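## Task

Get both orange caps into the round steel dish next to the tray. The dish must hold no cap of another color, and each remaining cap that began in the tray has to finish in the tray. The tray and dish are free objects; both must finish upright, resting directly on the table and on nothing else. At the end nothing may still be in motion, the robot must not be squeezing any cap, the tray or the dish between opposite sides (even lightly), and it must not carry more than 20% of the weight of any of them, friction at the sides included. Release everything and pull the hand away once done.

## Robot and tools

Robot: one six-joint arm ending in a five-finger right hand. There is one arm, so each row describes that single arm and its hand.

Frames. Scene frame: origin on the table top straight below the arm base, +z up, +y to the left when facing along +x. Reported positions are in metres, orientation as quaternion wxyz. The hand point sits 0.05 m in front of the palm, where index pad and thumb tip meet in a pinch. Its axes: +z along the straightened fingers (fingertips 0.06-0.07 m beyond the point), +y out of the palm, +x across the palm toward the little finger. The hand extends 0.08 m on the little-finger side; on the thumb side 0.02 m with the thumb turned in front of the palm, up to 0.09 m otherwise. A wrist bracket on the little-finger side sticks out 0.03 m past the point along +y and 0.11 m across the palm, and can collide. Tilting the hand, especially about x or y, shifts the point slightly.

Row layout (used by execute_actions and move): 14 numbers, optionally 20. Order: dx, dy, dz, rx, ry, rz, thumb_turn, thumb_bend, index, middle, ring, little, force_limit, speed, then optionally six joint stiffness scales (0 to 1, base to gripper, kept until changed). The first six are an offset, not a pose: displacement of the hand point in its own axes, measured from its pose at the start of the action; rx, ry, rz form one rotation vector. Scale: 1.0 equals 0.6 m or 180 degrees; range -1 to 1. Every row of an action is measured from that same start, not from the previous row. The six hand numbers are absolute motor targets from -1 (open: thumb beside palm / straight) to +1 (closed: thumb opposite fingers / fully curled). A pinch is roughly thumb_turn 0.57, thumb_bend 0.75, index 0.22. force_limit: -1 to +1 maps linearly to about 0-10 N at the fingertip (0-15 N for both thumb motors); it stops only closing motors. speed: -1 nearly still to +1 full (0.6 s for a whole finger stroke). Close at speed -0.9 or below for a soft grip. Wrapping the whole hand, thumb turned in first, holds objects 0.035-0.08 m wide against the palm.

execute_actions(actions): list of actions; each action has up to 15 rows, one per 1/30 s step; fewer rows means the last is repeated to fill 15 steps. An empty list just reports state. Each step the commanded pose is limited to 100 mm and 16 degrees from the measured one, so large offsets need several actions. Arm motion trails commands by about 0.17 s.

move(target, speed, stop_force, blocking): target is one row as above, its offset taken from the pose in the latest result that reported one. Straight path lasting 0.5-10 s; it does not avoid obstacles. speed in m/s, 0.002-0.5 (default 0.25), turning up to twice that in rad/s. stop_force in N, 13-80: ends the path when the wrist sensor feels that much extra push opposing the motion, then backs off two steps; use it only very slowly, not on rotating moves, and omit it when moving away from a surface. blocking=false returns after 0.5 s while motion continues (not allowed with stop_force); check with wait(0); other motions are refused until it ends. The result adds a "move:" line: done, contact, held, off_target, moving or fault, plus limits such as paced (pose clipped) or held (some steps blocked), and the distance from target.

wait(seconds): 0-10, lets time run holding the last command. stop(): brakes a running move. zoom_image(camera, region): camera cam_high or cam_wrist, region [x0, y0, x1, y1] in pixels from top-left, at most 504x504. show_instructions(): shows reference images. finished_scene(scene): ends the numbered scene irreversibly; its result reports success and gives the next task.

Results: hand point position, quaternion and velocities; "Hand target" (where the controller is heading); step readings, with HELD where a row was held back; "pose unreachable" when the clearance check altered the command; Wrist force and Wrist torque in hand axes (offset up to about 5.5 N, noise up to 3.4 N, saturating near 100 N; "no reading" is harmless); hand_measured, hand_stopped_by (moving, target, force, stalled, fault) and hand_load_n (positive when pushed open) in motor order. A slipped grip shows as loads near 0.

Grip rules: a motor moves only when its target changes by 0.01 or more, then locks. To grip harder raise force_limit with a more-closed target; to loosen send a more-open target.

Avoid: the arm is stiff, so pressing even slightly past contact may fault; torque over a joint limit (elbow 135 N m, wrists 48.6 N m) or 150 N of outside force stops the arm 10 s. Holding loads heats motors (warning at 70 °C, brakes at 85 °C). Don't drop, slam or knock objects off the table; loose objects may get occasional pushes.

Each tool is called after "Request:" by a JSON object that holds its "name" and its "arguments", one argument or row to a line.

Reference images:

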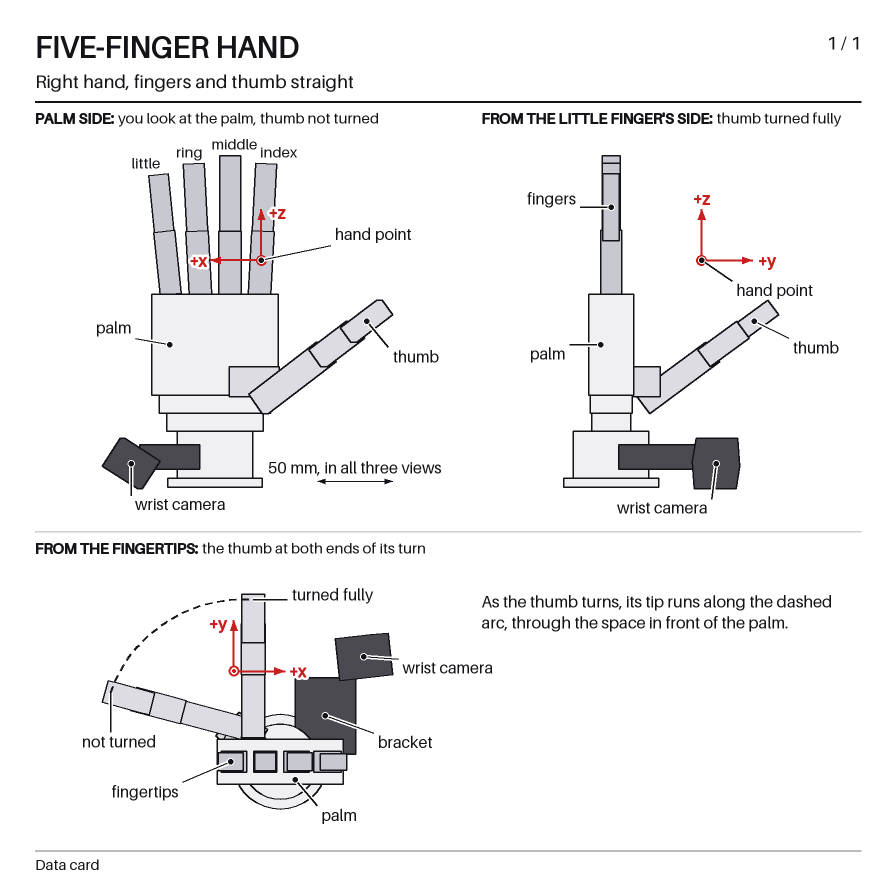

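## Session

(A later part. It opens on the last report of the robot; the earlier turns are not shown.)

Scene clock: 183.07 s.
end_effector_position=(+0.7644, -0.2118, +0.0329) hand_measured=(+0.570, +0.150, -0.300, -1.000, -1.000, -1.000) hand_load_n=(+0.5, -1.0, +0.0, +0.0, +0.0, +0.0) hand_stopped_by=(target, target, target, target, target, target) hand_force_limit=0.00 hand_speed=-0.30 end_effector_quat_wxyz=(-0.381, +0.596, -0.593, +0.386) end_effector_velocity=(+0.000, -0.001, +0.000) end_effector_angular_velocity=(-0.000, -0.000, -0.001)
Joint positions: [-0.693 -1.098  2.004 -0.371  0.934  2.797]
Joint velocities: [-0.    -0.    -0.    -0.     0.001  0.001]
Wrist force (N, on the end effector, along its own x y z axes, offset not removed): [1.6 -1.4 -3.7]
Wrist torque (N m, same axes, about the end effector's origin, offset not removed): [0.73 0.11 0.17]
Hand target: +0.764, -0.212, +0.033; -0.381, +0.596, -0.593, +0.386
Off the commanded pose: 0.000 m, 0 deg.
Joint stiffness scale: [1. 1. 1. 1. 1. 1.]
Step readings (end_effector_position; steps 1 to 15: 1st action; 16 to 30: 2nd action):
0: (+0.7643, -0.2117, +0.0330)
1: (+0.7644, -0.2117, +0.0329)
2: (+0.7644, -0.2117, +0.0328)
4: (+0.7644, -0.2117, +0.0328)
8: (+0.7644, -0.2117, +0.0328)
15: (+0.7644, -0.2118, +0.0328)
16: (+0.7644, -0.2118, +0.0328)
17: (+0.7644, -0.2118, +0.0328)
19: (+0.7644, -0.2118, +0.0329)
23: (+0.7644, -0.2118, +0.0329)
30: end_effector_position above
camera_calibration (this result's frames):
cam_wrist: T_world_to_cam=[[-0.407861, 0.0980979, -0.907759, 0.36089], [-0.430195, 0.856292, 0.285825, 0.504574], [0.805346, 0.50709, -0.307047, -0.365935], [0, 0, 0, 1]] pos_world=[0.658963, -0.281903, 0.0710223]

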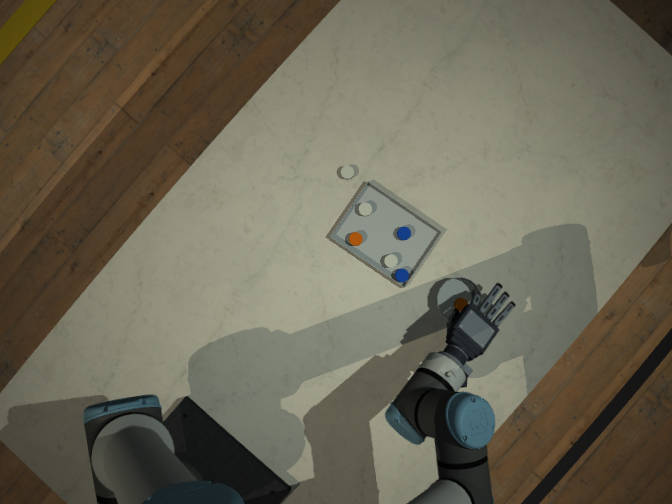

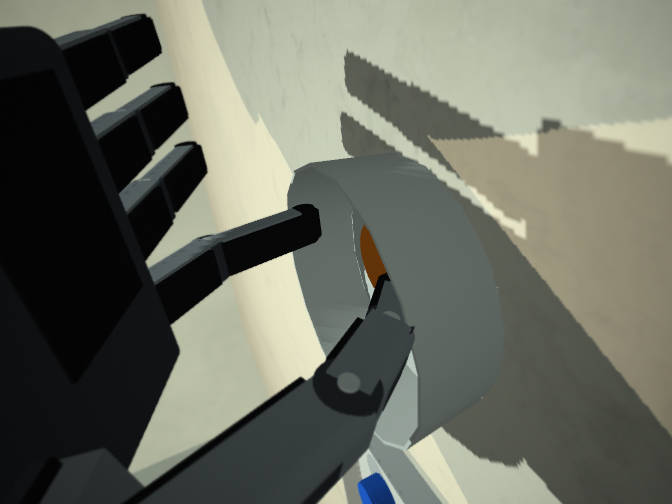

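Request:
{"name": "move", "arguments": {
  "target": [0.0, -0.1057, -0.0493, 0, 0, 0, 0.57, 0.15, -0.45, -1, -1, -1, 0, 0.5],
  "speed": 0.1
}}

Scene clock: 215.43 s.
end_effector_position=(+0.7630, -0.2101, +0.1017) hand_measured=(+0.570, +0.150, -0.450, -1.000, -1.000, -1.000) hand_load_n=(+0.0, +0.0, +0.0, +0.0, +0.0, +0.0) hand_stopped_by=(target, target, target, target, target, target) hand_force_limit=0.00 hand_speed=0.50 end_effector_quat_wxyz=(-0.381, +0.596, -0.593, +0.386) end_effector_velocity=(-0.003, +0.002, -0.002) end_effector_angular_velocity=(+0.011, +0.012, -0.002)
Joint positions: [-0.693 -1.193  1.98  -0.252  0.934  2.797]
Joint velocities: [-0.001  0.     0.     0.015  0.     0.001]
Wrist force (N, on the end effector, along its own x y z axes, offset not removed): [0.5 0.9 -4.8]
Wrist torque (N m, same axes, about the end effector's origin, offset not removed): [0.59 0.22 0.15]
Hand target: +0.764, -0.211, +0.103; -0.381, +0.596, -0.593, +0.386
Off the commanded pose: 0.002 m, 0 deg.
Joint stiffness scale: [1. 1. 1. 1. 1. 1.]
move: done
camera_calibration (this result's frames):
cam_wrist: T_world_to_cam=[[-0.407954, 0.0981793, -0.907708, 0.422689], [-0.430165, 0.856267, 0.285946, 0.482821], [0.805315, 0.507117, -0.307085, -0.344448], [0, 0, 0, 1]] pos_world=[0.657519, -0.280247, 0.139843]

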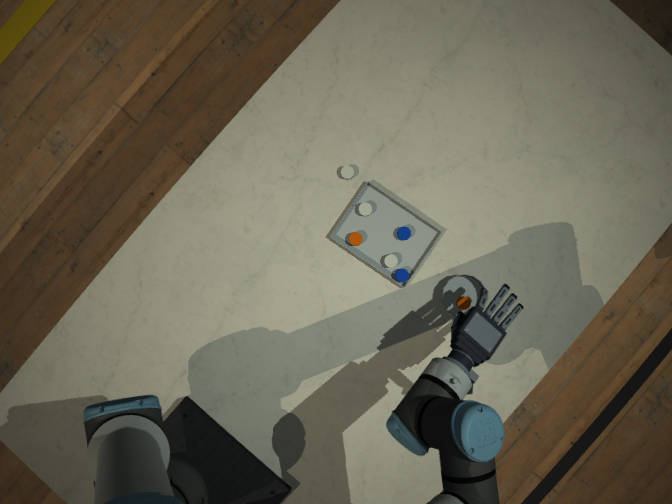

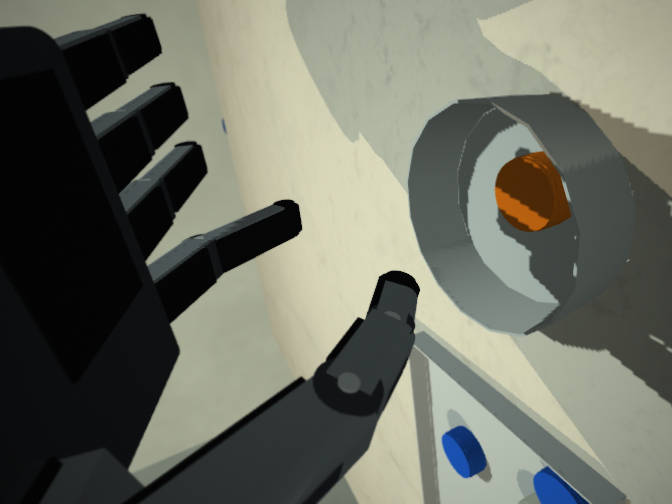

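Request:
{"name": "move", "arguments": {
  "target": [-0.4452, 0.0295, -0.0675, 0.004, -0.456, -0.207, 0.57, 0.15, -0.45, -1, -1, -1, 0, 0.5],
  "speed": 0.25
}}

Scene clock: 225.20 s.
end_effector_position=(+0.7190, +0.0571, +0.1009) hand_measured=(+0.570, +0.150, -0.450, -1.000, -1.000, -1.000) hand_load_n=(+0.0, +0.0, +0.0, +0.0, +0.0, +0.0) hand_stopped_by=(target, target, target, target, target, target) hand_force_limit=0.00 hand_speed=0.50 end_effector_quat_wxyz=(-0.542, +0.840, +0.000, +0.005) end_effector_velocity=(+0.000, -0.001, +0.004) end_effector_angular_velocity=(+0.002, -0.004, +0.020)
Joint positions: [-0.424 -0.733  1.586  1.472  0.595  0.71 ]
Joint velocities: [ 0.002  0.    -0.005  0.024  0.01  -0.028]
Wrist force (N, on the end effector, along its own x y z axes, offset not removed): [-2.4 1.3 -1.7]
Wrist torque (N m, same axes, about the end effector's origin, offset not removed): [0.70 0.64 0.16]
Hand target: +0.720, +0.057, +0.101; -0.542, +0.840, +0.002, +0.005
Off the commanded pose: 0.001 m, 0 deg.
Joint stiffness scale: [1. 1. 1. 1. 1. 1.]
move: done
camera_calibration (this result's frames):
cam_wrist: T_world_to_cam=[[-0.0997911, -0.407026, -0.907949, 0.18516], [-0.858217, -0.426536, 0.285537, 0.616442], [-0.503494, 0.807711, -0.306752, 0.479057], [0, 0, 0, 1]] pos_world=[0.788721, -0.0486406, 0.139051]

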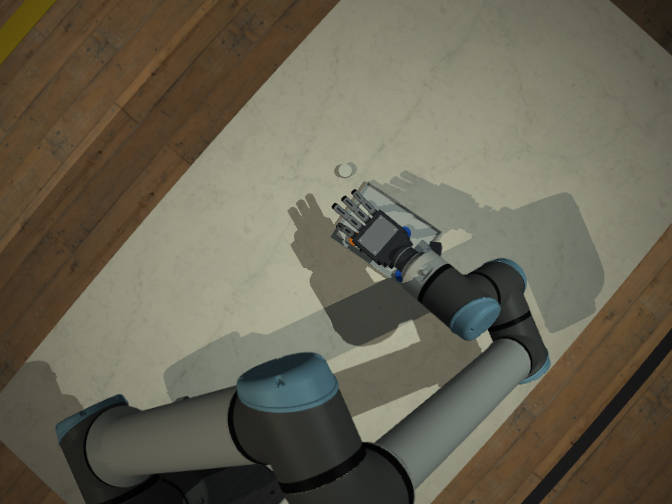

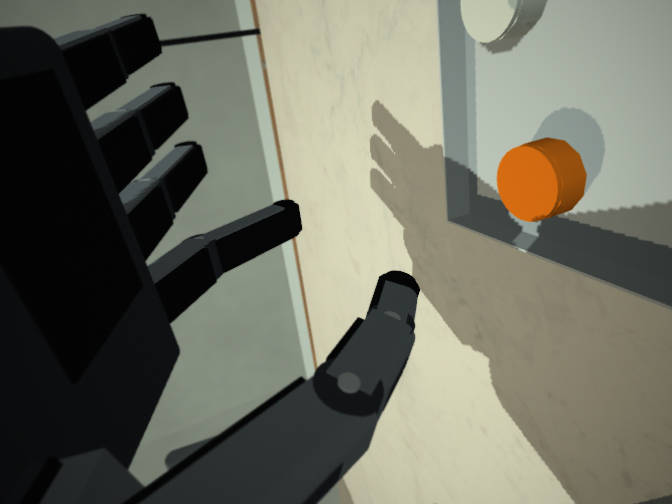

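Request:
{"name": "move", "arguments": {
  "target": [0.0133, 0.0725, 0.0255, 0, 0, 0, 0.57, 0.15, -0.45, -1, -1, -1, 0, 0.5],
  "speed": 0.08
}}

Scene clock: 234.27 s.
end_effector_position=(+0.7255, +0.0536, +0.0548) hand_measured=(+0.570, +0.150, -0.450, -1.000, -1.000, -1.000) hand_load_n=(+0.0, +0.0, +0.0, +0.0, +0.0, +0.0) hand_stopped_by=(target, target, target, target, target, target) hand_force_limit=0.00 hand_speed=0.50 end_effector_quat_wxyz=(-0.543, +0.840, -0.000, +0.003) end_effector_velocity=(+0.004, -0.003, +0.001) end_effector_angular_velocity=(-0.005, -0.009, -0.003)
Joint positions: [-0.424 -0.666  1.561  1.434  0.596  0.709]
Joint velocities: [-0.002 -0.    -0.008 -0.003 -0.001  0.002]
Wrist force (N, on the end effector, along its own x y z axes, offset not removed): [2.5 2.4 -0.9]
Wrist torque (N m, same axes, about the end effector's origin, offset not removed): [0.79 -0.12 0.28]
Hand target: +0.727, +0.053, +0.055; -0.542, +0.840, +0.000, +0.005
Off the commanded pose: 0.002 m, 0 deg.
Joint stiffness scale: [1. 1. 1. 1. 1. 1.]
move: done
camera_calibration (this result's frames):
cam_wrist: T_world_to_cam=[[-0.101863, -0.406126, -0.908122, 0.143964], [-0.856871, -0.427927, 0.28749, 0.632673], [-0.505367, 0.807428, -0.304408, 0.472268], [0, 0, 0, 1]] pos_world=[0.795453, -0.052117, 0.0926125]

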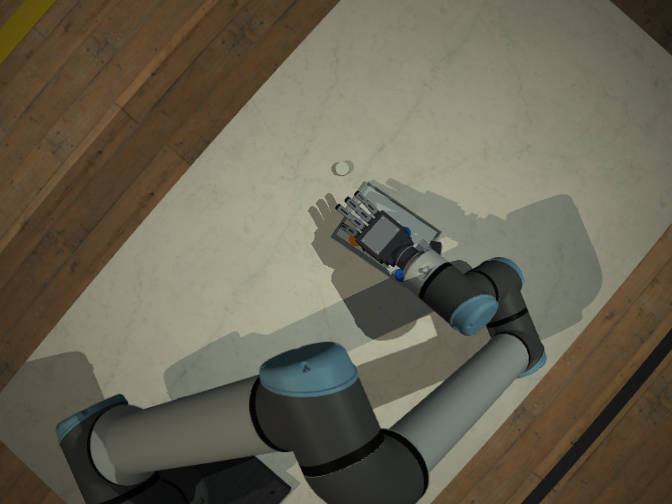

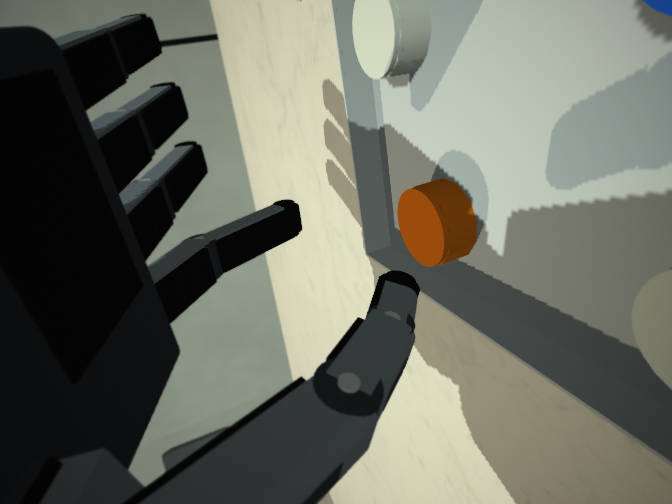

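Request:
{"name": "move", "arguments": {
  "target": [0.0008, 0.0345, 0.021, 0, 0, 0, 0.57, 0.15, -0.45, -1, -1, -1, 0, 0.5],
  "speed": 0.04
}}

Scene clock: 244.17 s.
end_effector_position=(+0.7245, +0.0557, +0.0310) hand_measured=(+0.570, +0.150, -0.450, -1.000, -1.000, -1.000) hand_load_n=(+0.0, +0.0, +0.0, +0.0, +0.0, +0.0) hand_stopped_by=(target, target, target, target, target, target) hand_force_limit=0.00 hand_speed=0.50 end_effector_quat_wxyz=(-0.543, +0.840, -0.001, +0.003) end_effector_velocity=(+0.003, -0.001, +0.000) end_effector_angular_velocity=(-0.003, -0.008, -0.001)
Joint positions: [-0.422 -0.636  1.558  1.407  0.595  0.712]
Joint velocities: [ 0.    -0.    -0.005 -0.004 -0.001  0.   ]
Wrist force (N, on the end effector, along its own x y z axes, offset not removed): [1.6 0.7 -4.7]
Wrist torque (N m, same axes, about the end effector's origin, offset not removed): [0.73 0.14 0.18]
Hand target: +0.726, +0.057, +0.031; -0.543, +0.840, -0.000, +0.003
Off the commanded pose: 0.002 m, 0 deg.
Joint stiffness scale: [1. 1. 1. 1. 1. 1.]
move: done
camera_calibration (this result's frames):
cam_wrist: T_world_to_cam=[[-0.104196, -0.405287, -0.908232, 0.124719], [-0.856448, -0.427686, 0.289104, 0.639154], [-0.505608, 0.807977, -0.302544, 0.462867], [0, 0, 0, 1]] pos_world=[0.794426, -0.0500822, 0.0685287]

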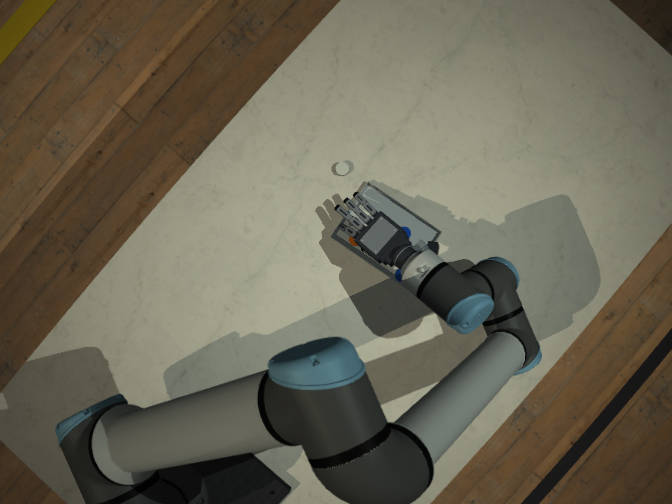

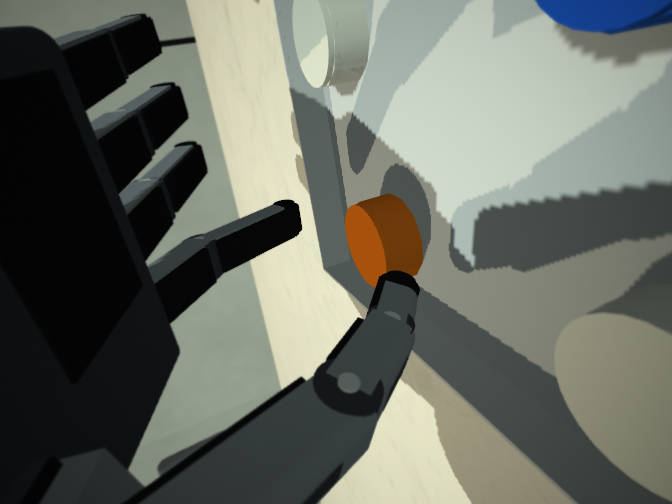

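Request:
{"name": "move", "arguments": {
  "target": [0.004, 0.0065, 0.0068, 0, 0, 0, 0.57, 0.15, -0.45, -1, -1, -1, 0, 0.5],
  "speed": 0.02
}}

Scene clock: 252.27 s.
end_effector_position=(+0.7253, +0.0569, +0.0260) hand_measured=(+0.570, +0.150, -0.450, -1.000, -1.000, -1.000) hand_load_n=(+0.0, +0.0, +0.0, +0.0, +0.0, +0.0) hand_stopped_by=(target, target, target, target, target, target) hand_force_limit=0.00 hand_speed=0.50 end_effector_quat_wxyz=(-0.543, +0.840, -0.002, +0.002) end_effector_velocity=(+0.001, +0.001, -0.000) end_effector_angular_velocity=(-0.001, +0.000, -0.001)
Joint positions: [-0.42  -0.629  1.555  1.402  0.593  0.716]
Joint velocities: [ 0.002  0.    -0.002 -0.003 -0.002  0.005]
Wrist force (N, on the end effector, along its own x y z axes, offset not removed): [2.9 3.0 -4.5]
Wrist torque (N m, same axes, about the end effector's origin, offset not removed): [1.11 -0.25 0.42]
Hand target: +0.727, +0.058, +0.026; -0.543, +0.840, -0.001, +0.003
Off the commanded pose: 0.002 m, 0 deg.
Joint stiffness scale: [1. 1. 1. 1. 1. 1.]
move: done
camera_calibration (this result's frames):
cam_wrist: T_world_to_cam=[[-0.105989, -0.4047, -0.908287, 0.12208], [-0.856147, -0.42744, 0.290357, 0.641509], [-0.505746, 0.808402, -0.301178, 0.460827], [0, 0, 0, 1]] pos_world=[0.795226, -0.0489212, 0.0634081]

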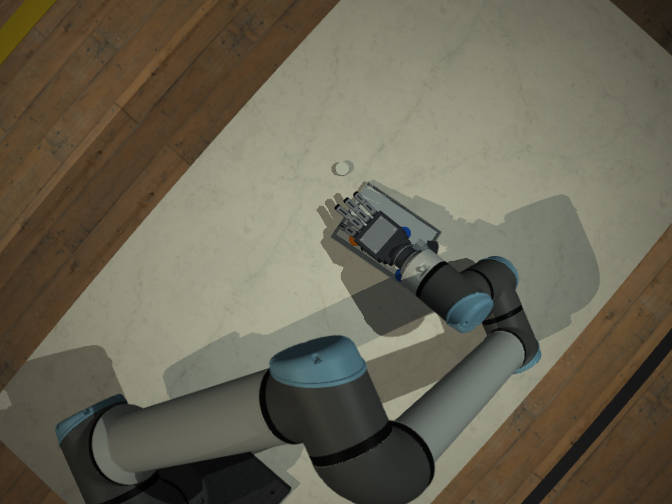

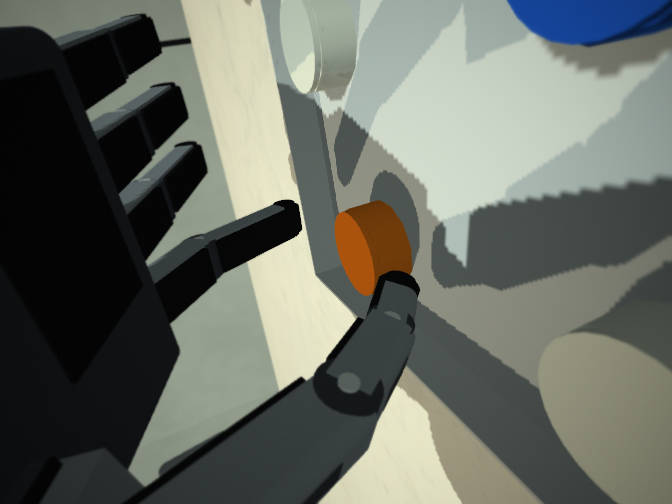

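Matches the earlier pre-grasp view. Closing the index.

Request:
{"name": "execute_actions", "arguments": {
  "actions": [
    [[0,0,0,0,0,0,0.57,0.15,0.4,-1,-1,-1,0,-0.6]],
    [[0,0,0,0,0,0,0.57,0.15,0.4,-1,-1,-1,0,-0.6]],
    [[0,0,0,0,0,0,0.57,0.15,0.4,-1,-1,-1,0,-0.6]]
  ]
}}

Scene clock: 258.13 s.
end_effector_position=(+0.7255, +0.0569, +0.0261) hand_measured=(+0.570, +0.148, -0.032, -1.000, -1.000, -1.000) hand_load_n=(+0.0, +3.0, +5.0, +0.0, +0.0, +0.0) hand_stopped_by=(target, target, force, target, target, target) hand_force_limit=0.00 hand_speed=-0.60 end_effector_quat_wxyz=(-0.543, +0.840, -0.002, +0.002) end_effector_velocity=(+0.000, -0.001, -0.000) end_effector_angular_velocity=(+0.000, -0.000, -0.001)
Joint positions: [-0.42  -0.629  1.555  1.401  0.593  0.716]
Joint velocities: [-0.001  0.     0.     0.    -0.    -0.001]
Wrist force (N, on the end effector, along its own x y z axes, offset not removed): [-0.4 -3.4 -1.9]
Wrist torque (N m, same axes, about the end effector's origin, offset not removed): [0.05 0.44 0.13]
Hand target: +0.726, +0.057, +0.026; -0.543, +0.840, -0.002, +0.002
Off the commanded pose: 0.000 m, 0 deg.
Joint stiffness scale: [1. 1. 1. 1. 1. 1.]
Step readings (end_effector_position; steps 1 to 15: 1st action; 16 to 30: 2nd action; 31 to 45: 3rd action):
0: (+0.7255, +0.0569, +0.0261)
1: (+0.7255, +0.0569, +0.0261)
2: (+0.7255, +0.0569, +0.0261)
4: (+0.7255, +0.0569, +0.0261)
8: (+0.7255, +0.0569, +0.0261)
15: (+0.7255, +0.0569, +0.0261)
16: (+0.7255, +0.0569, +0.0261)
17: (+0.7255, +0.0569, +0.0261)
19: (+0.7255, +0.0569, +0.0261)
23: (+0.7255, +0.0569, +0.0261)
30: (+0.7255, +0.0569, +0.0261)
31: (+0.7255, +0.0569, +0.0261)
32: (+0.7255, +0.0569, +0.0261)
34: (+0.7255, +0.0569, +0.0261)
38: (+0.7255, +0.0569, +0.0261)
45: end_effector_position above
camera_calibration (this result's frames):
cam_wrist: T_world_to_cam=[[-0.10564, -0.40488, -0.908247, 0.121888], [-0.856348, -0.427239, 0.290059, 0.641855], [-0.505478, 0.808417, -0.301585, 0.460828], [0, 0, 0, 1]] pos_world=[0.795466, -0.0489658, 0.0635069]

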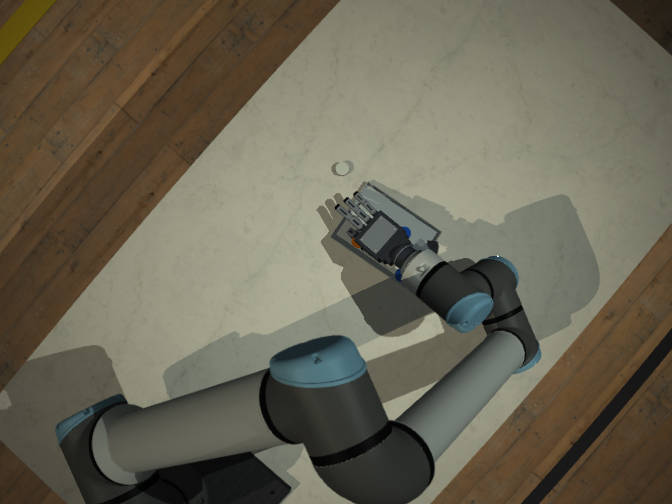

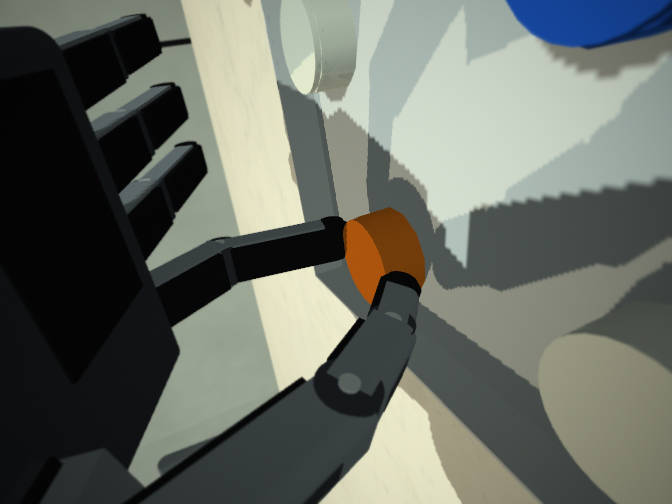

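Request:
{"name": "execute_actions", "arguments": {
  "actions": [
    [[0,0,0,0,0,0,0.57,0.15,0.45,-1,-1,-1,0.5,-0.85]]
  ]
}}

Request:
{"name": "move", "arguments": {
  "target": [0.0, -0.1063, -0.048, 0, 0, 0, 0.57, 0.15, 0.45, -1, -1, -1, 0.5, -0.85],
  "speed": 0.06
}}

Scene clock: 261.13 s.
end_effector_position=(+0.7255, +0.0569, +0.0261) hand_measured=(+0.570, +0.148, -0.018, -1.000, -1.000, -1.000) hand_load_n=(+0.0, +4.5, +8.0, +0.0, +0.0, +0.0) hand_stopped_by=(target, target, force, target, target, target) hand_force_limit=0.50 hand_speed=-0.85 end_effector_quat_wxyz=(-0.543, +0.840, -0.002, +0.002) end_effector_velocity=(-0.001, -0.001, -0.000) end_effector_angular_velocity=(-0.001, +0.003, -0.001)
Joint positions: [-0.42  -0.629  1.555  1.402  0.593  0.716]
Joint velocities: [-0.002  0.     0.     0.     0.002  0.002]
Wrist force (N, on the end effector, along its own x y z axes, offset not removed): [-1.9 -0.4 -5.0]
Wrist torque (N m, same axes, about the end effector's origin, offset not removed): [0.92 0.64 0.10]
Hand target: +0.726, +0.057, +0.026; -0.543, +0.840, -0.002, +0.002
Off the commanded pose: 0.000 m, 0 deg.
Joint stiffness scale: [1. 1. 1. 1. 1. 1.]
Step readings (end_effector_position):
0: (+0.7255, +0.0569, +0.0261)
1: (+0.7255, +0.0569, +0.0261)
2: (+0.7255, +0.0569, +0.0261)
4: (+0.7255, +0.0569, +0.0261)
8: (+0.7255, +0.0569, +0.0261)
15: end_effector_position above
camera_calibration (this result's frames):
cam_wrist: T_world_to_cam=[[-0.105863, -0.404775, -0.908268, 0.122096], [-0.856278, -0.427272, 0.290219, 0.641773], [-0.505551, 0.808453, -0.301368, 0.460872], [0, 0, 0, 1]] pos_world=[0.795455, -0.0489606, 0.0635337]

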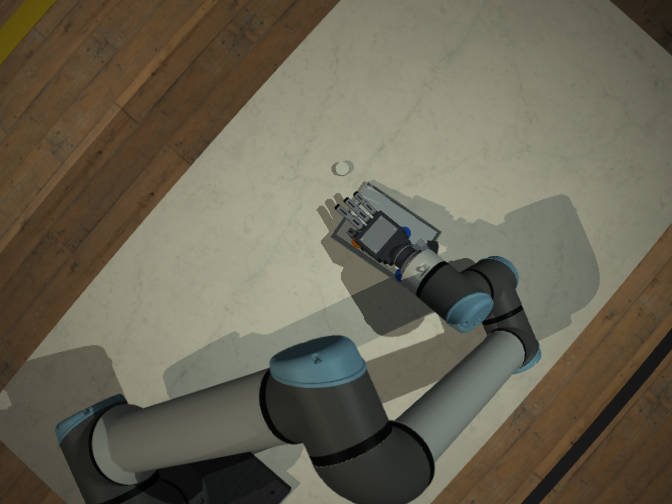

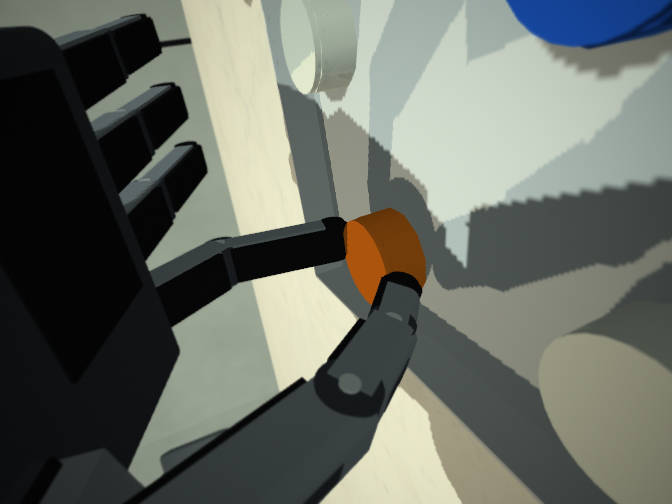

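Scene clock: 262.77 s.
end_effector_position=(+0.7271, +0.0565, +0.0963) hand_measured=(+0.570, +0.146, -0.018, -1.000, -1.000, -1.000) hand_load_n=(-0.5, +6.0, +7.5, +0.0, +0.0, +0.0) hand_stopped_by=(target, target, force, target, target, target) hand_force_limit=0.50 hand_speed=-0.85 end_effector_quat_wxyz=(-0.543, +0.840, -0.001, +0.004) end_effector_velocity=(-0.003, +0.002, -0.000) end_effector_angular_velocity=(+0.004, +0.009, +0.002)
Joint positions: [-0.42  -0.717  1.564  1.477  0.593  0.716]
Joint velocities: [ 0.001  0.     0.006  0.005  0.001 -0.001]
Wrist force (N, on the end effector, along its own x y z axes, offset not removed): [-2.6 -2.9 -0.9]
Wrist torque (N m, same axes, about the end effector's origin, offset not removed): [0.05 0.52 -0.05]
Hand target: +0.725, +0.057, +0.096; -0.543, +0.840, -0.002, +0.002
Off the commanded pose: 0.002 m, 0 deg.
Joint stiffness scale: [1. 1. 1. 1. 1. 1.]
move: done
camera_calibration (this result's frames):
cam_wrist: T_world_to_cam=[[-0.102552, -0.406333, -0.907952, 0.183463], [-0.857322, -0.426791, 0.287834, 0.623563], [-0.504463, 0.807925, -0.30459, 0.482691], [0, 0, 0, 1]] pos_world=[0.796908, -0.0492993, 0.134115]

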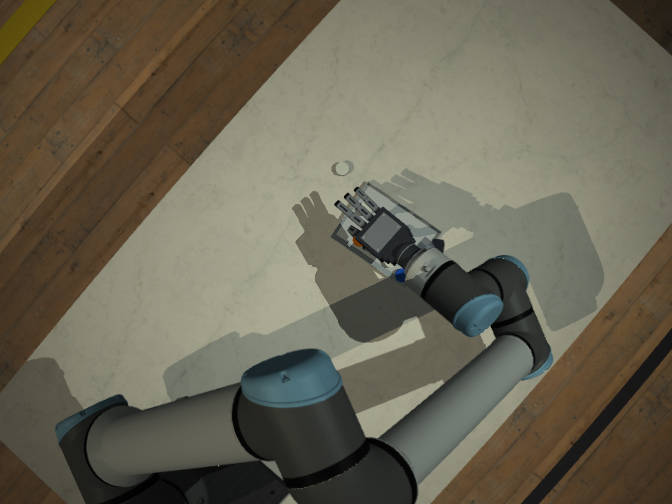

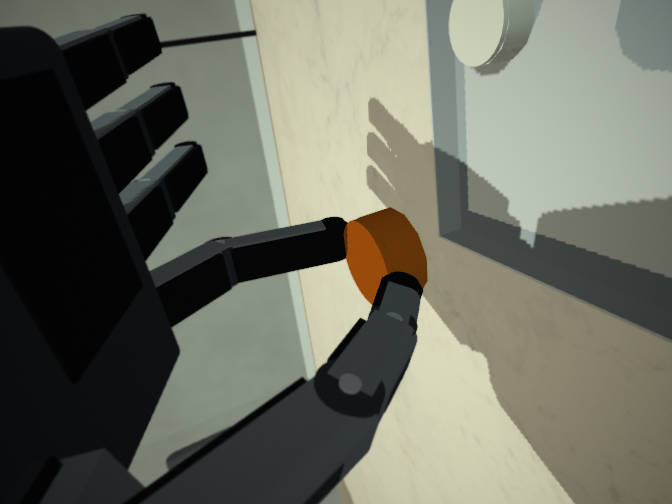

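Request:
{"name": "move", "arguments": {
  "target": [0.0617, 0.165, -0.3593, -0.004, 0.4555, 0.2055, 0.57, 0.15, 0.45, -1, -1, -1, 0.5, -0.85],
  "speed": 0.2
}}

Scene clock: 272.90 s.
end_effector_position=(+0.7635, -0.1829, +0.0953) hand_measured=(+0.570, +0.146, -0.018, -1.000, -1.000, -1.000) hand_load_n=(-0.5, +6.0, +7.5, +0.0, +0.0, +0.0) hand_stopped_by=(target, target, force, target, target, target) hand_force_limit=0.50 hand_speed=-0.85 end_effector_quat_wxyz=(-0.379, +0.596, -0.593, +0.386) end_effector_velocity=(+0.000, -0.003, -0.001) end_effector_angular_velocity=(-0.002, +0.001, -0.013)
Joint positions: [-0.655 -1.201  2.006 -0.282  0.969  2.818]
Joint velocities: [ 0.     0.     0.    -0.004  0.013  0.005]
Wrist force (N, on the end effector, along its own x y z axes, offset not removed): [1.2 7.0 -2.8]
Wrist torque (N m, same axes, about the end effector's origin, offset not removed): [1.63 0.18 0.23]
Hand target: +0.763, -0.181, +0.095; -0.379, +0.596, -0.593, +0.386
Off the commanded pose: 0.002 m, 0 deg.
Joint stiffness scale: [1. 1. 1. 1. 1. 1.]
move: done
camera_calibration (this result's frames):
cam_wrist: T_world_to_cam=[[-0.409055, 0.0959359, -0.907453, 0.414866], [-0.429565, 0.857131, 0.284252, 0.461433], [0.805076, 0.506085, -0.309403, -0.360367], [0, 0, 0, 1]] pos_world=[0.658042, -0.252933, 0.133809]

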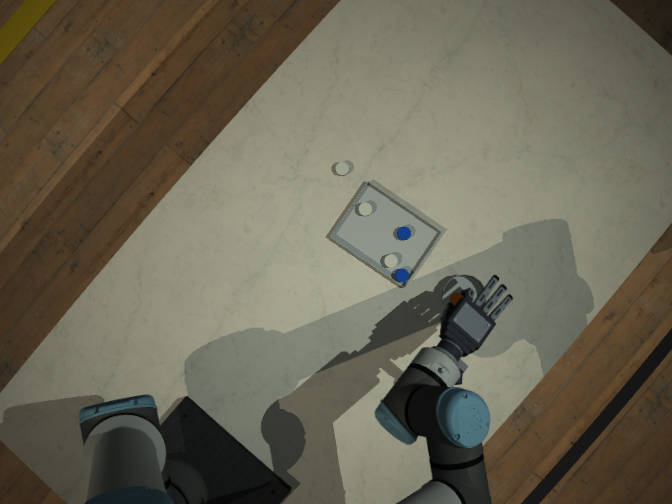

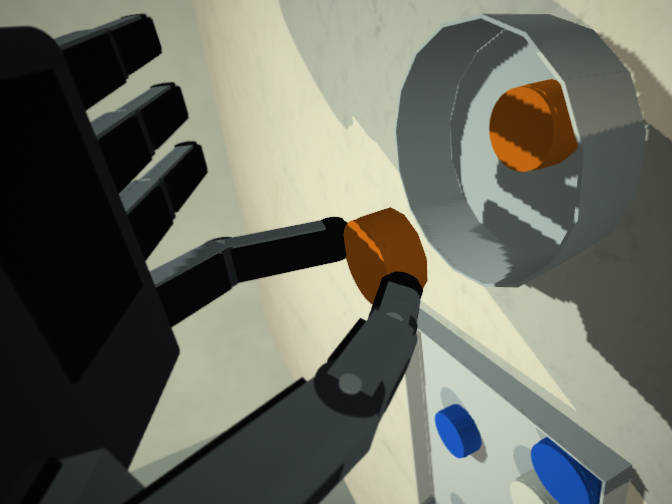

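Request:
{"name": "zoom_image", "arguments": {
  "camera": "cam_wrist",
  "region": [340, 0, 672, 320]
}}

Region (340, 0, 672, 320) of cam_wrist's 672x504 image, scaled by 1.518, with more detail than that image has; it fills the top 486 rows of this view, and the rest is white.

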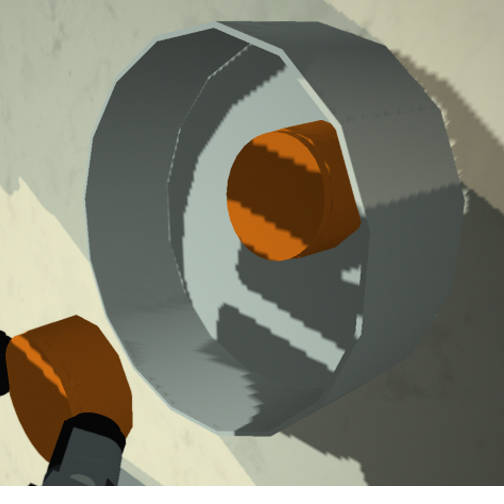

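Request:
{"name": "move", "arguments": {
  "target": [-0.0033, 0.0673, 0.0333, 0, 0, 0, 0.57, 0.15, 0.45, -1, -1, -1, 0.5, -0.85],
  "speed": 0.06
}}

Scene clock: 314.53 s.
end_effector_position=(+0.7656, -0.1838, +0.0519) hand_measured=(+0.570, +0.146, -0.018, -1.000, -1.000, -1.000) hand_load_n=(-0.5, +6.0, +7.5, +0.0, +0.0, +0.0) hand_stopped_by=(target, target, force, target, target, target) hand_force_limit=0.50 hand_speed=-0.85 end_effector_quat_wxyz=(-0.379, +0.596, -0.592, +0.387) end_effector_velocity=(+0.002, -0.001, +0.001) end_effector_angular_velocity=(-0.006, -0.008, +0.001)
Joint positions: [-0.653 -1.14   2.021 -0.361  0.971  2.819]
Joint velocities: [ 0.001 -0.    -0.    -0.01  -0.     0.001]
Wrist force (N, on the end effector, along its own x y z axes, offset not removed): [-2.0 4.1 -0.8]
Wrist torque (N m, same axes, about the end effector's origin, offset not removed): [1.08 0.51 0.21]
Hand target: +0.765, -0.181, +0.050; -0.379, +0.596, -0.593, +0.386
Off the commanded pose: 0.003 m, 0 deg.
Joint stiffness scale: [1. 1. 1. 1. 1. 1.]
move: done
camera_calibration (this result's frames):
cam_wrist: T_world_to_cam=[[-0.407755, 0.0946012, -0.908177, 0.375194], [-0.429412, 0.857898, 0.282162, 0.475575], [0.805817, 0.505035, -0.30919, -0.375882], [0, 0, 0, 1]] pos_world=[0.660097, -0.253655, 0.0903342]

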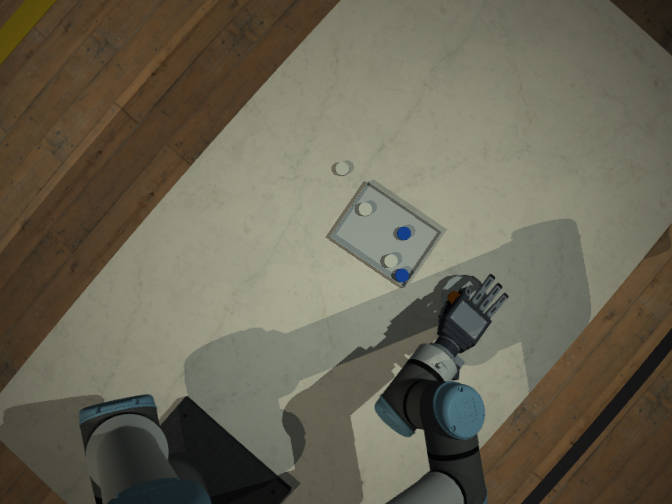

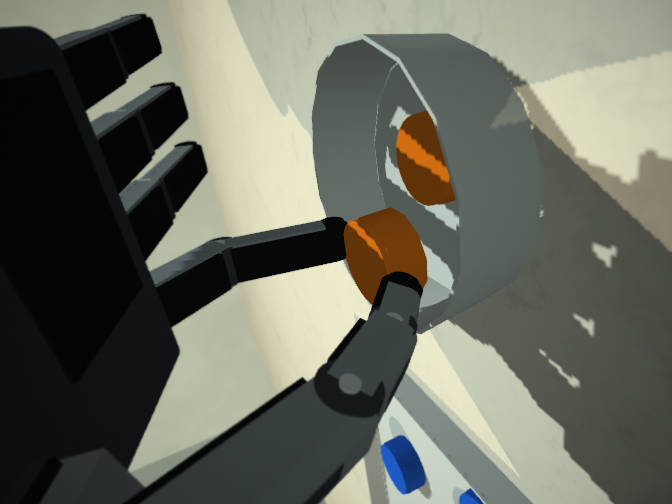

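Request:
{"name": "move", "arguments": {
  "target": [-0.0083, 0.0, 0.0, 0, 0, 0, 0.57, 0.15, 0.45, -1, -1, -1, 0.5, -0.85],
  "speed": 0.02
}}

Scene clock: 321.40 s.
end_effector_position=(+0.7667, -0.1812, +0.0520) hand_measured=(+0.570, +0.146, -0.018, -1.000, -1.000, -1.000) hand_load_n=(-0.5, +6.0, +7.5, +0.0, +0.0, +0.0) hand_stopped_by=(target, target, force, target, target, target) hand_force_limit=0.50 hand_speed=-0.85 end_effector_quat_wxyz=(-0.379, +0.596, -0.592, +0.388) end_effector_velocity=(-0.001, +0.002, +0.000) end_effector_angular_velocity=(+0.002, -0.000, -0.001)
Joint positions: [-0.648 -1.141  2.022 -0.364  0.976  2.822]
Joint velocities: [ 0.001 -0.002  0.003 -0.001  0.001  0.003]
Wrist force (N, on the end effector, along its own x y z axes, offset not removed): [-3.6 -2.0 -3.0]
Wrist torque (N m, same axes, about the end effector's origin, offset not removed): [0.27 0.61 -0.16]
Hand target: +0.766, -0.179, +0.052; -0.379, +0.596, -0.592, +0.387
Off the commanded pose: 0.003 m, 0 deg.
Joint stiffness scale: [1. 1. 1. 1. 1. 1.]
move: done
camera_calibration (this result's frames):
cam_wrist: T_world_to_cam=[[-0.406945, 0.093424, -0.908662, 0.374699], [-0.429657, 0.858267, 0.280665, 0.474093], [0.806095, 0.504629, -0.309127, -0.378271], [0, 0, 0, 1]] pos_world=[0.661102, -0.251018, 0.0904799]

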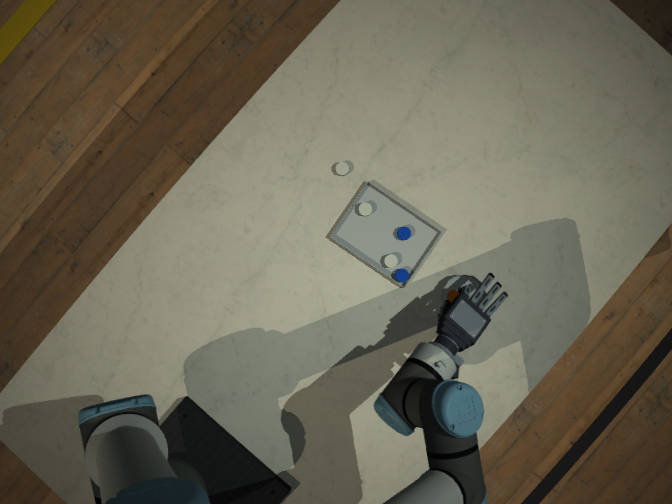

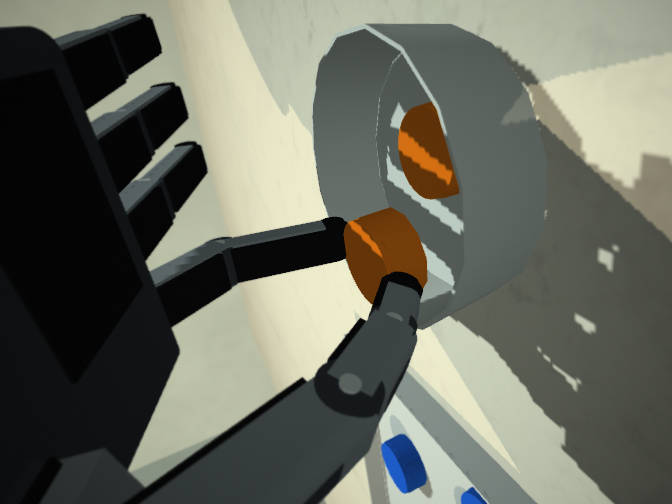

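Request:
{"name": "move", "arguments": {
  "target": [0.0, 0.0243, 0.011, 0, 0, 0, 0.57, 0.15, 0.45, -1, -1, -1, 0.5, -0.85],
  "speed": 0.02
}}

Scene clock: 326.03 s.
end_effector_position=(+0.7687, -0.1830, +0.0393) hand_measured=(+0.570, +0.146, -0.018, -1.000, -1.000, -1.000) hand_load_n=(+0.0, +5.0, +7.5, +0.0, +0.0, +0.0) hand_stopped_by=(target, target, force, target, target, target) hand_force_limit=0.50 hand_speed=-0.85 end_effector_quat_wxyz=(-0.379, +0.596, -0.591, +0.390) end_effector_velocity=(+0.002, -0.001, +0.001) end_effector_angular_velocity=(-0.004, -0.006, +0.001)
Joint positions: [-0.648 -1.121  2.024 -0.391  0.976  2.822]
Joint velocities: [ 0.     0.    -0.    -0.007 -0.001 -0.   ]
Wrist force (N, on the end effector, along its own x y z axes, offset not removed): [1.1 -5.7 0.7]
Wrist torque (N m, same axes, about the end effector's origin, offset not removed): [-0.34 0.02 0.06]
Hand target: +0.767, -0.181, +0.036; -0.379, +0.596, -0.592, +0.388
Off the commanded pose: 0.004 m, 0 deg.
Joint stiffness scale: [1. 1. 1. 1. 1. 1.]
move: off_target
camera_calibration (this result's frames):
cam_wrist: T_world_to_cam=[[-0.403738, 0.0911113, -0.910327, 0.361291], [-0.430203, 0.859249, 0.276798, 0.480835], [0.807416, 0.503379, -0.307715, -0.384287], [0, 0, 0, 1]] pos_world=[0.663003, -0.252632, 0.0775479]

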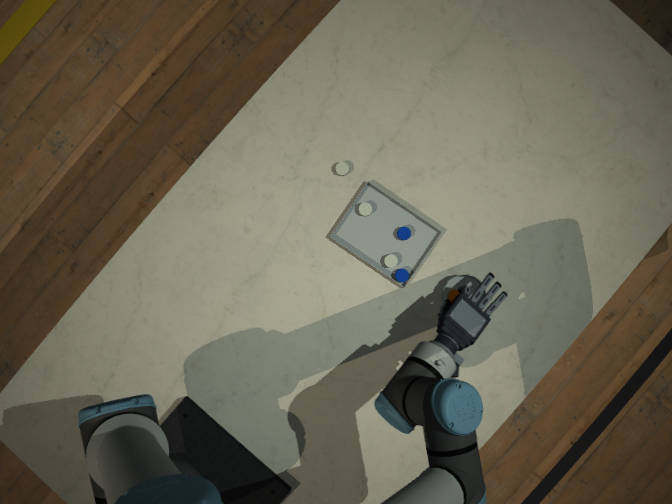

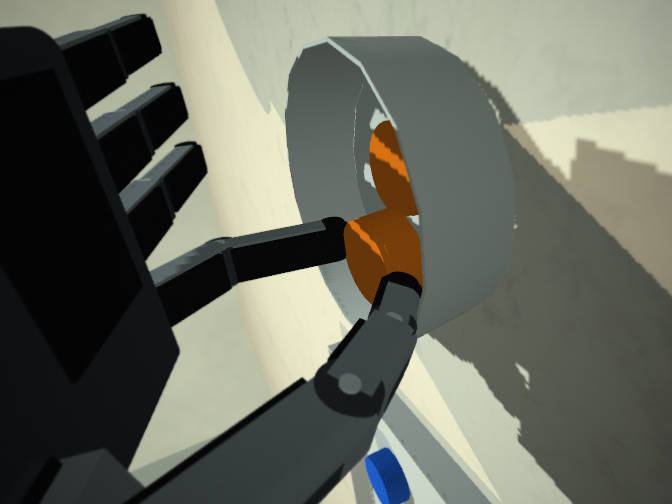

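Request:
{"name": "move", "arguments": {
  "target": [-0.010, 0.0, 0.002, 0, 0, 0, 0.57, 0.15, 0.45, -1, -1, -1, 0.5, -0.85],
  "speed": 0.015
}}

Scene clock: 330.87 s.
end_effector_position=(+0.7708, -0.1794, +0.0391) hand_measured=(+0.570, +0.146, -0.018, -1.000, -1.000, -1.000) hand_load_n=(-0.5, +5.5, +7.5, +0.0, +0.0, +0.0) hand_stopped_by=(target, target, force, target, target, target) hand_force_limit=0.50 hand_speed=-0.85 end_effector_quat_wxyz=(-0.379, +0.596, -0.590, +0.391) end_effector_velocity=(+0.000, -0.000, -0.000) end_effector_angular_velocity=(+0.001, -0.001, -0.004)
Joint positions: [-0.641 -1.121  2.024 -0.395  0.983  2.826]
Joint velocities: [ 0.001  0.     0.    -0.002  0.003  0.004]
Wrist force (N, on the end effector, along its own x y z axes, offset not removed): [0.0 0.0 -2.9]
Wrist torque (N m, same axes, about the end effector's origin, offset not removed): [0.62 0.32 0.21]
Hand target: +0.770, -0.177, +0.039; -0.379, +0.596, -0.591, +0.390
Off the commanded pose: 0.003 m, 0 deg.
Joint stiffness scale: [1. 1. 1. 1. 1. 1.]
move: done
camera_calibration (this result's frames):
cam_wrist: T_world_to_cam=[[-0.402701, 0.0897178, -0.910924, 0.360644], [-0.430486, 0.85969, 0.274981, 0.479073], [0.807783, 0.502875, -0.307576, -0.388206], [0, 0, 0, 1]] pos_world=[0.665052, -0.248992, 0.0773809]

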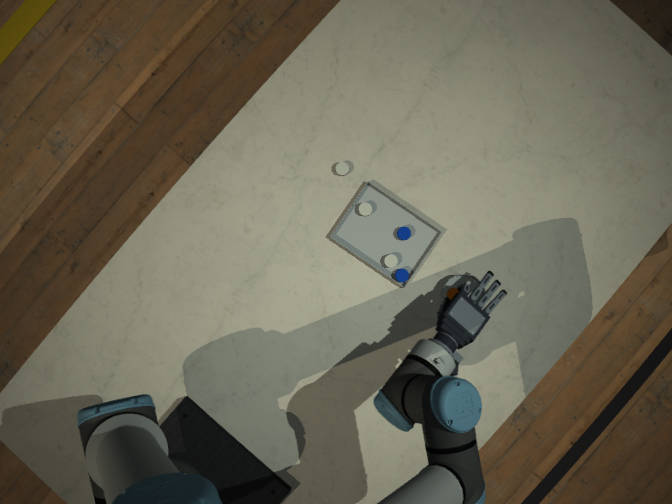

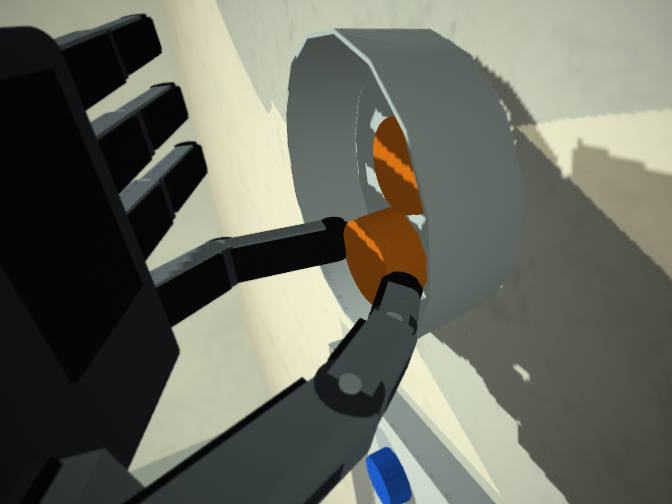

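Request:
{"name": "move", "arguments": {
  "target": [-0.0033, 0.0158, 0.0053, 0, 0, 0, 0.57, 0.15, 0.45, -1, -1, -1, 0.5, -0.85],
  "speed": 0.015
}}

Scene clock: 334.50 s.
end_effector_position=(+0.7732, -0.1813, +0.0352) hand_measured=(+0.570, +0.146, -0.018, -1.000, -1.000, -1.000) hand_load_n=(+0.5, +4.5, +7.5, +0.0, +0.0, +0.0) hand_stopped_by=(target, target, force, target, target, target) hand_force_limit=0.50 hand_speed=-0.85 end_effector_quat_wxyz=(-0.379, +0.595, -0.588, +0.395) end_effector_velocity=(+0.002, -0.001, -0.002) end_effector_angular_velocity=(-0.006, -0.007, -0.001)
Joint positions: [-0.641 -1.113  2.024 -0.412  0.983  2.826]
Joint velocities: [ 0.001  0.004  0.    -0.014  0.001  0.   ]
Wrist force (N, on the end effector, along its own x y z axes, offset not removed): [-0.5 -7.7 -4.9]
Wrist torque (N m, same axes, about the end effector's origin, offset not removed): [0.02 0.34 0.12]
Hand target: +0.770, -0.178, +0.029; -0.379, +0.596, -0.590, +0.391
Off the commanded pose: 0.008 m, 1 deg.
Joint stiffness scale: [1. 1. 1. 1. 1. 1.]
move: off_target
camera_calibration (this result's frames):
cam_wrist: T_world_to_cam=[[-0.395981, 0.0847994, -0.914335, 0.352281], [-0.43199, 0.861455, 0.266982, 0.484617], [0.810298, 0.500704, -0.304487, -0.392766], [0, 0, 0, 1]] pos_world=[0.667104, -0.250689, 0.073127]

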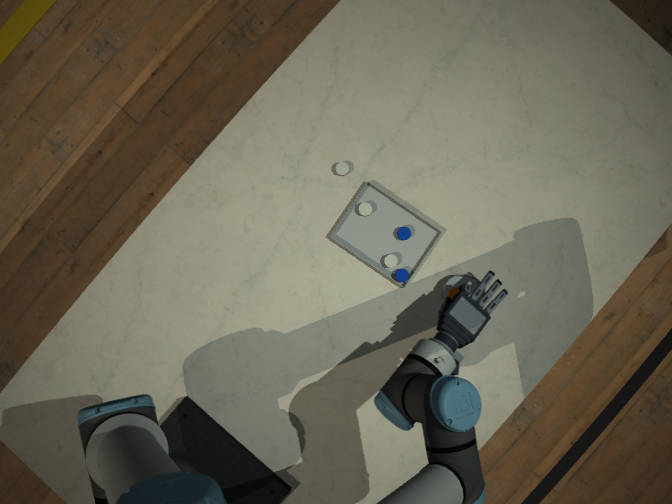

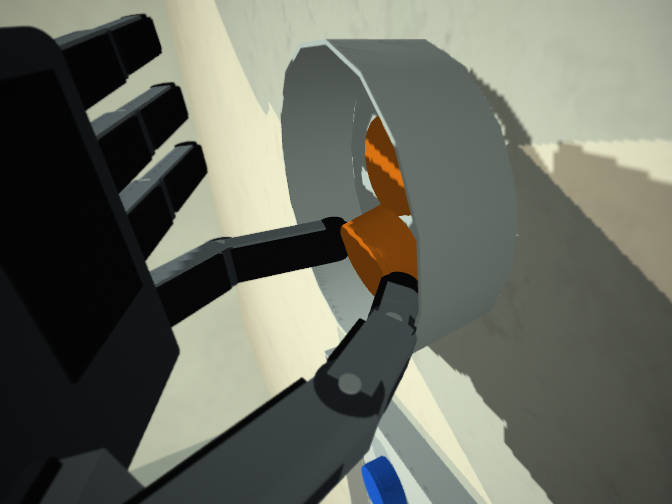

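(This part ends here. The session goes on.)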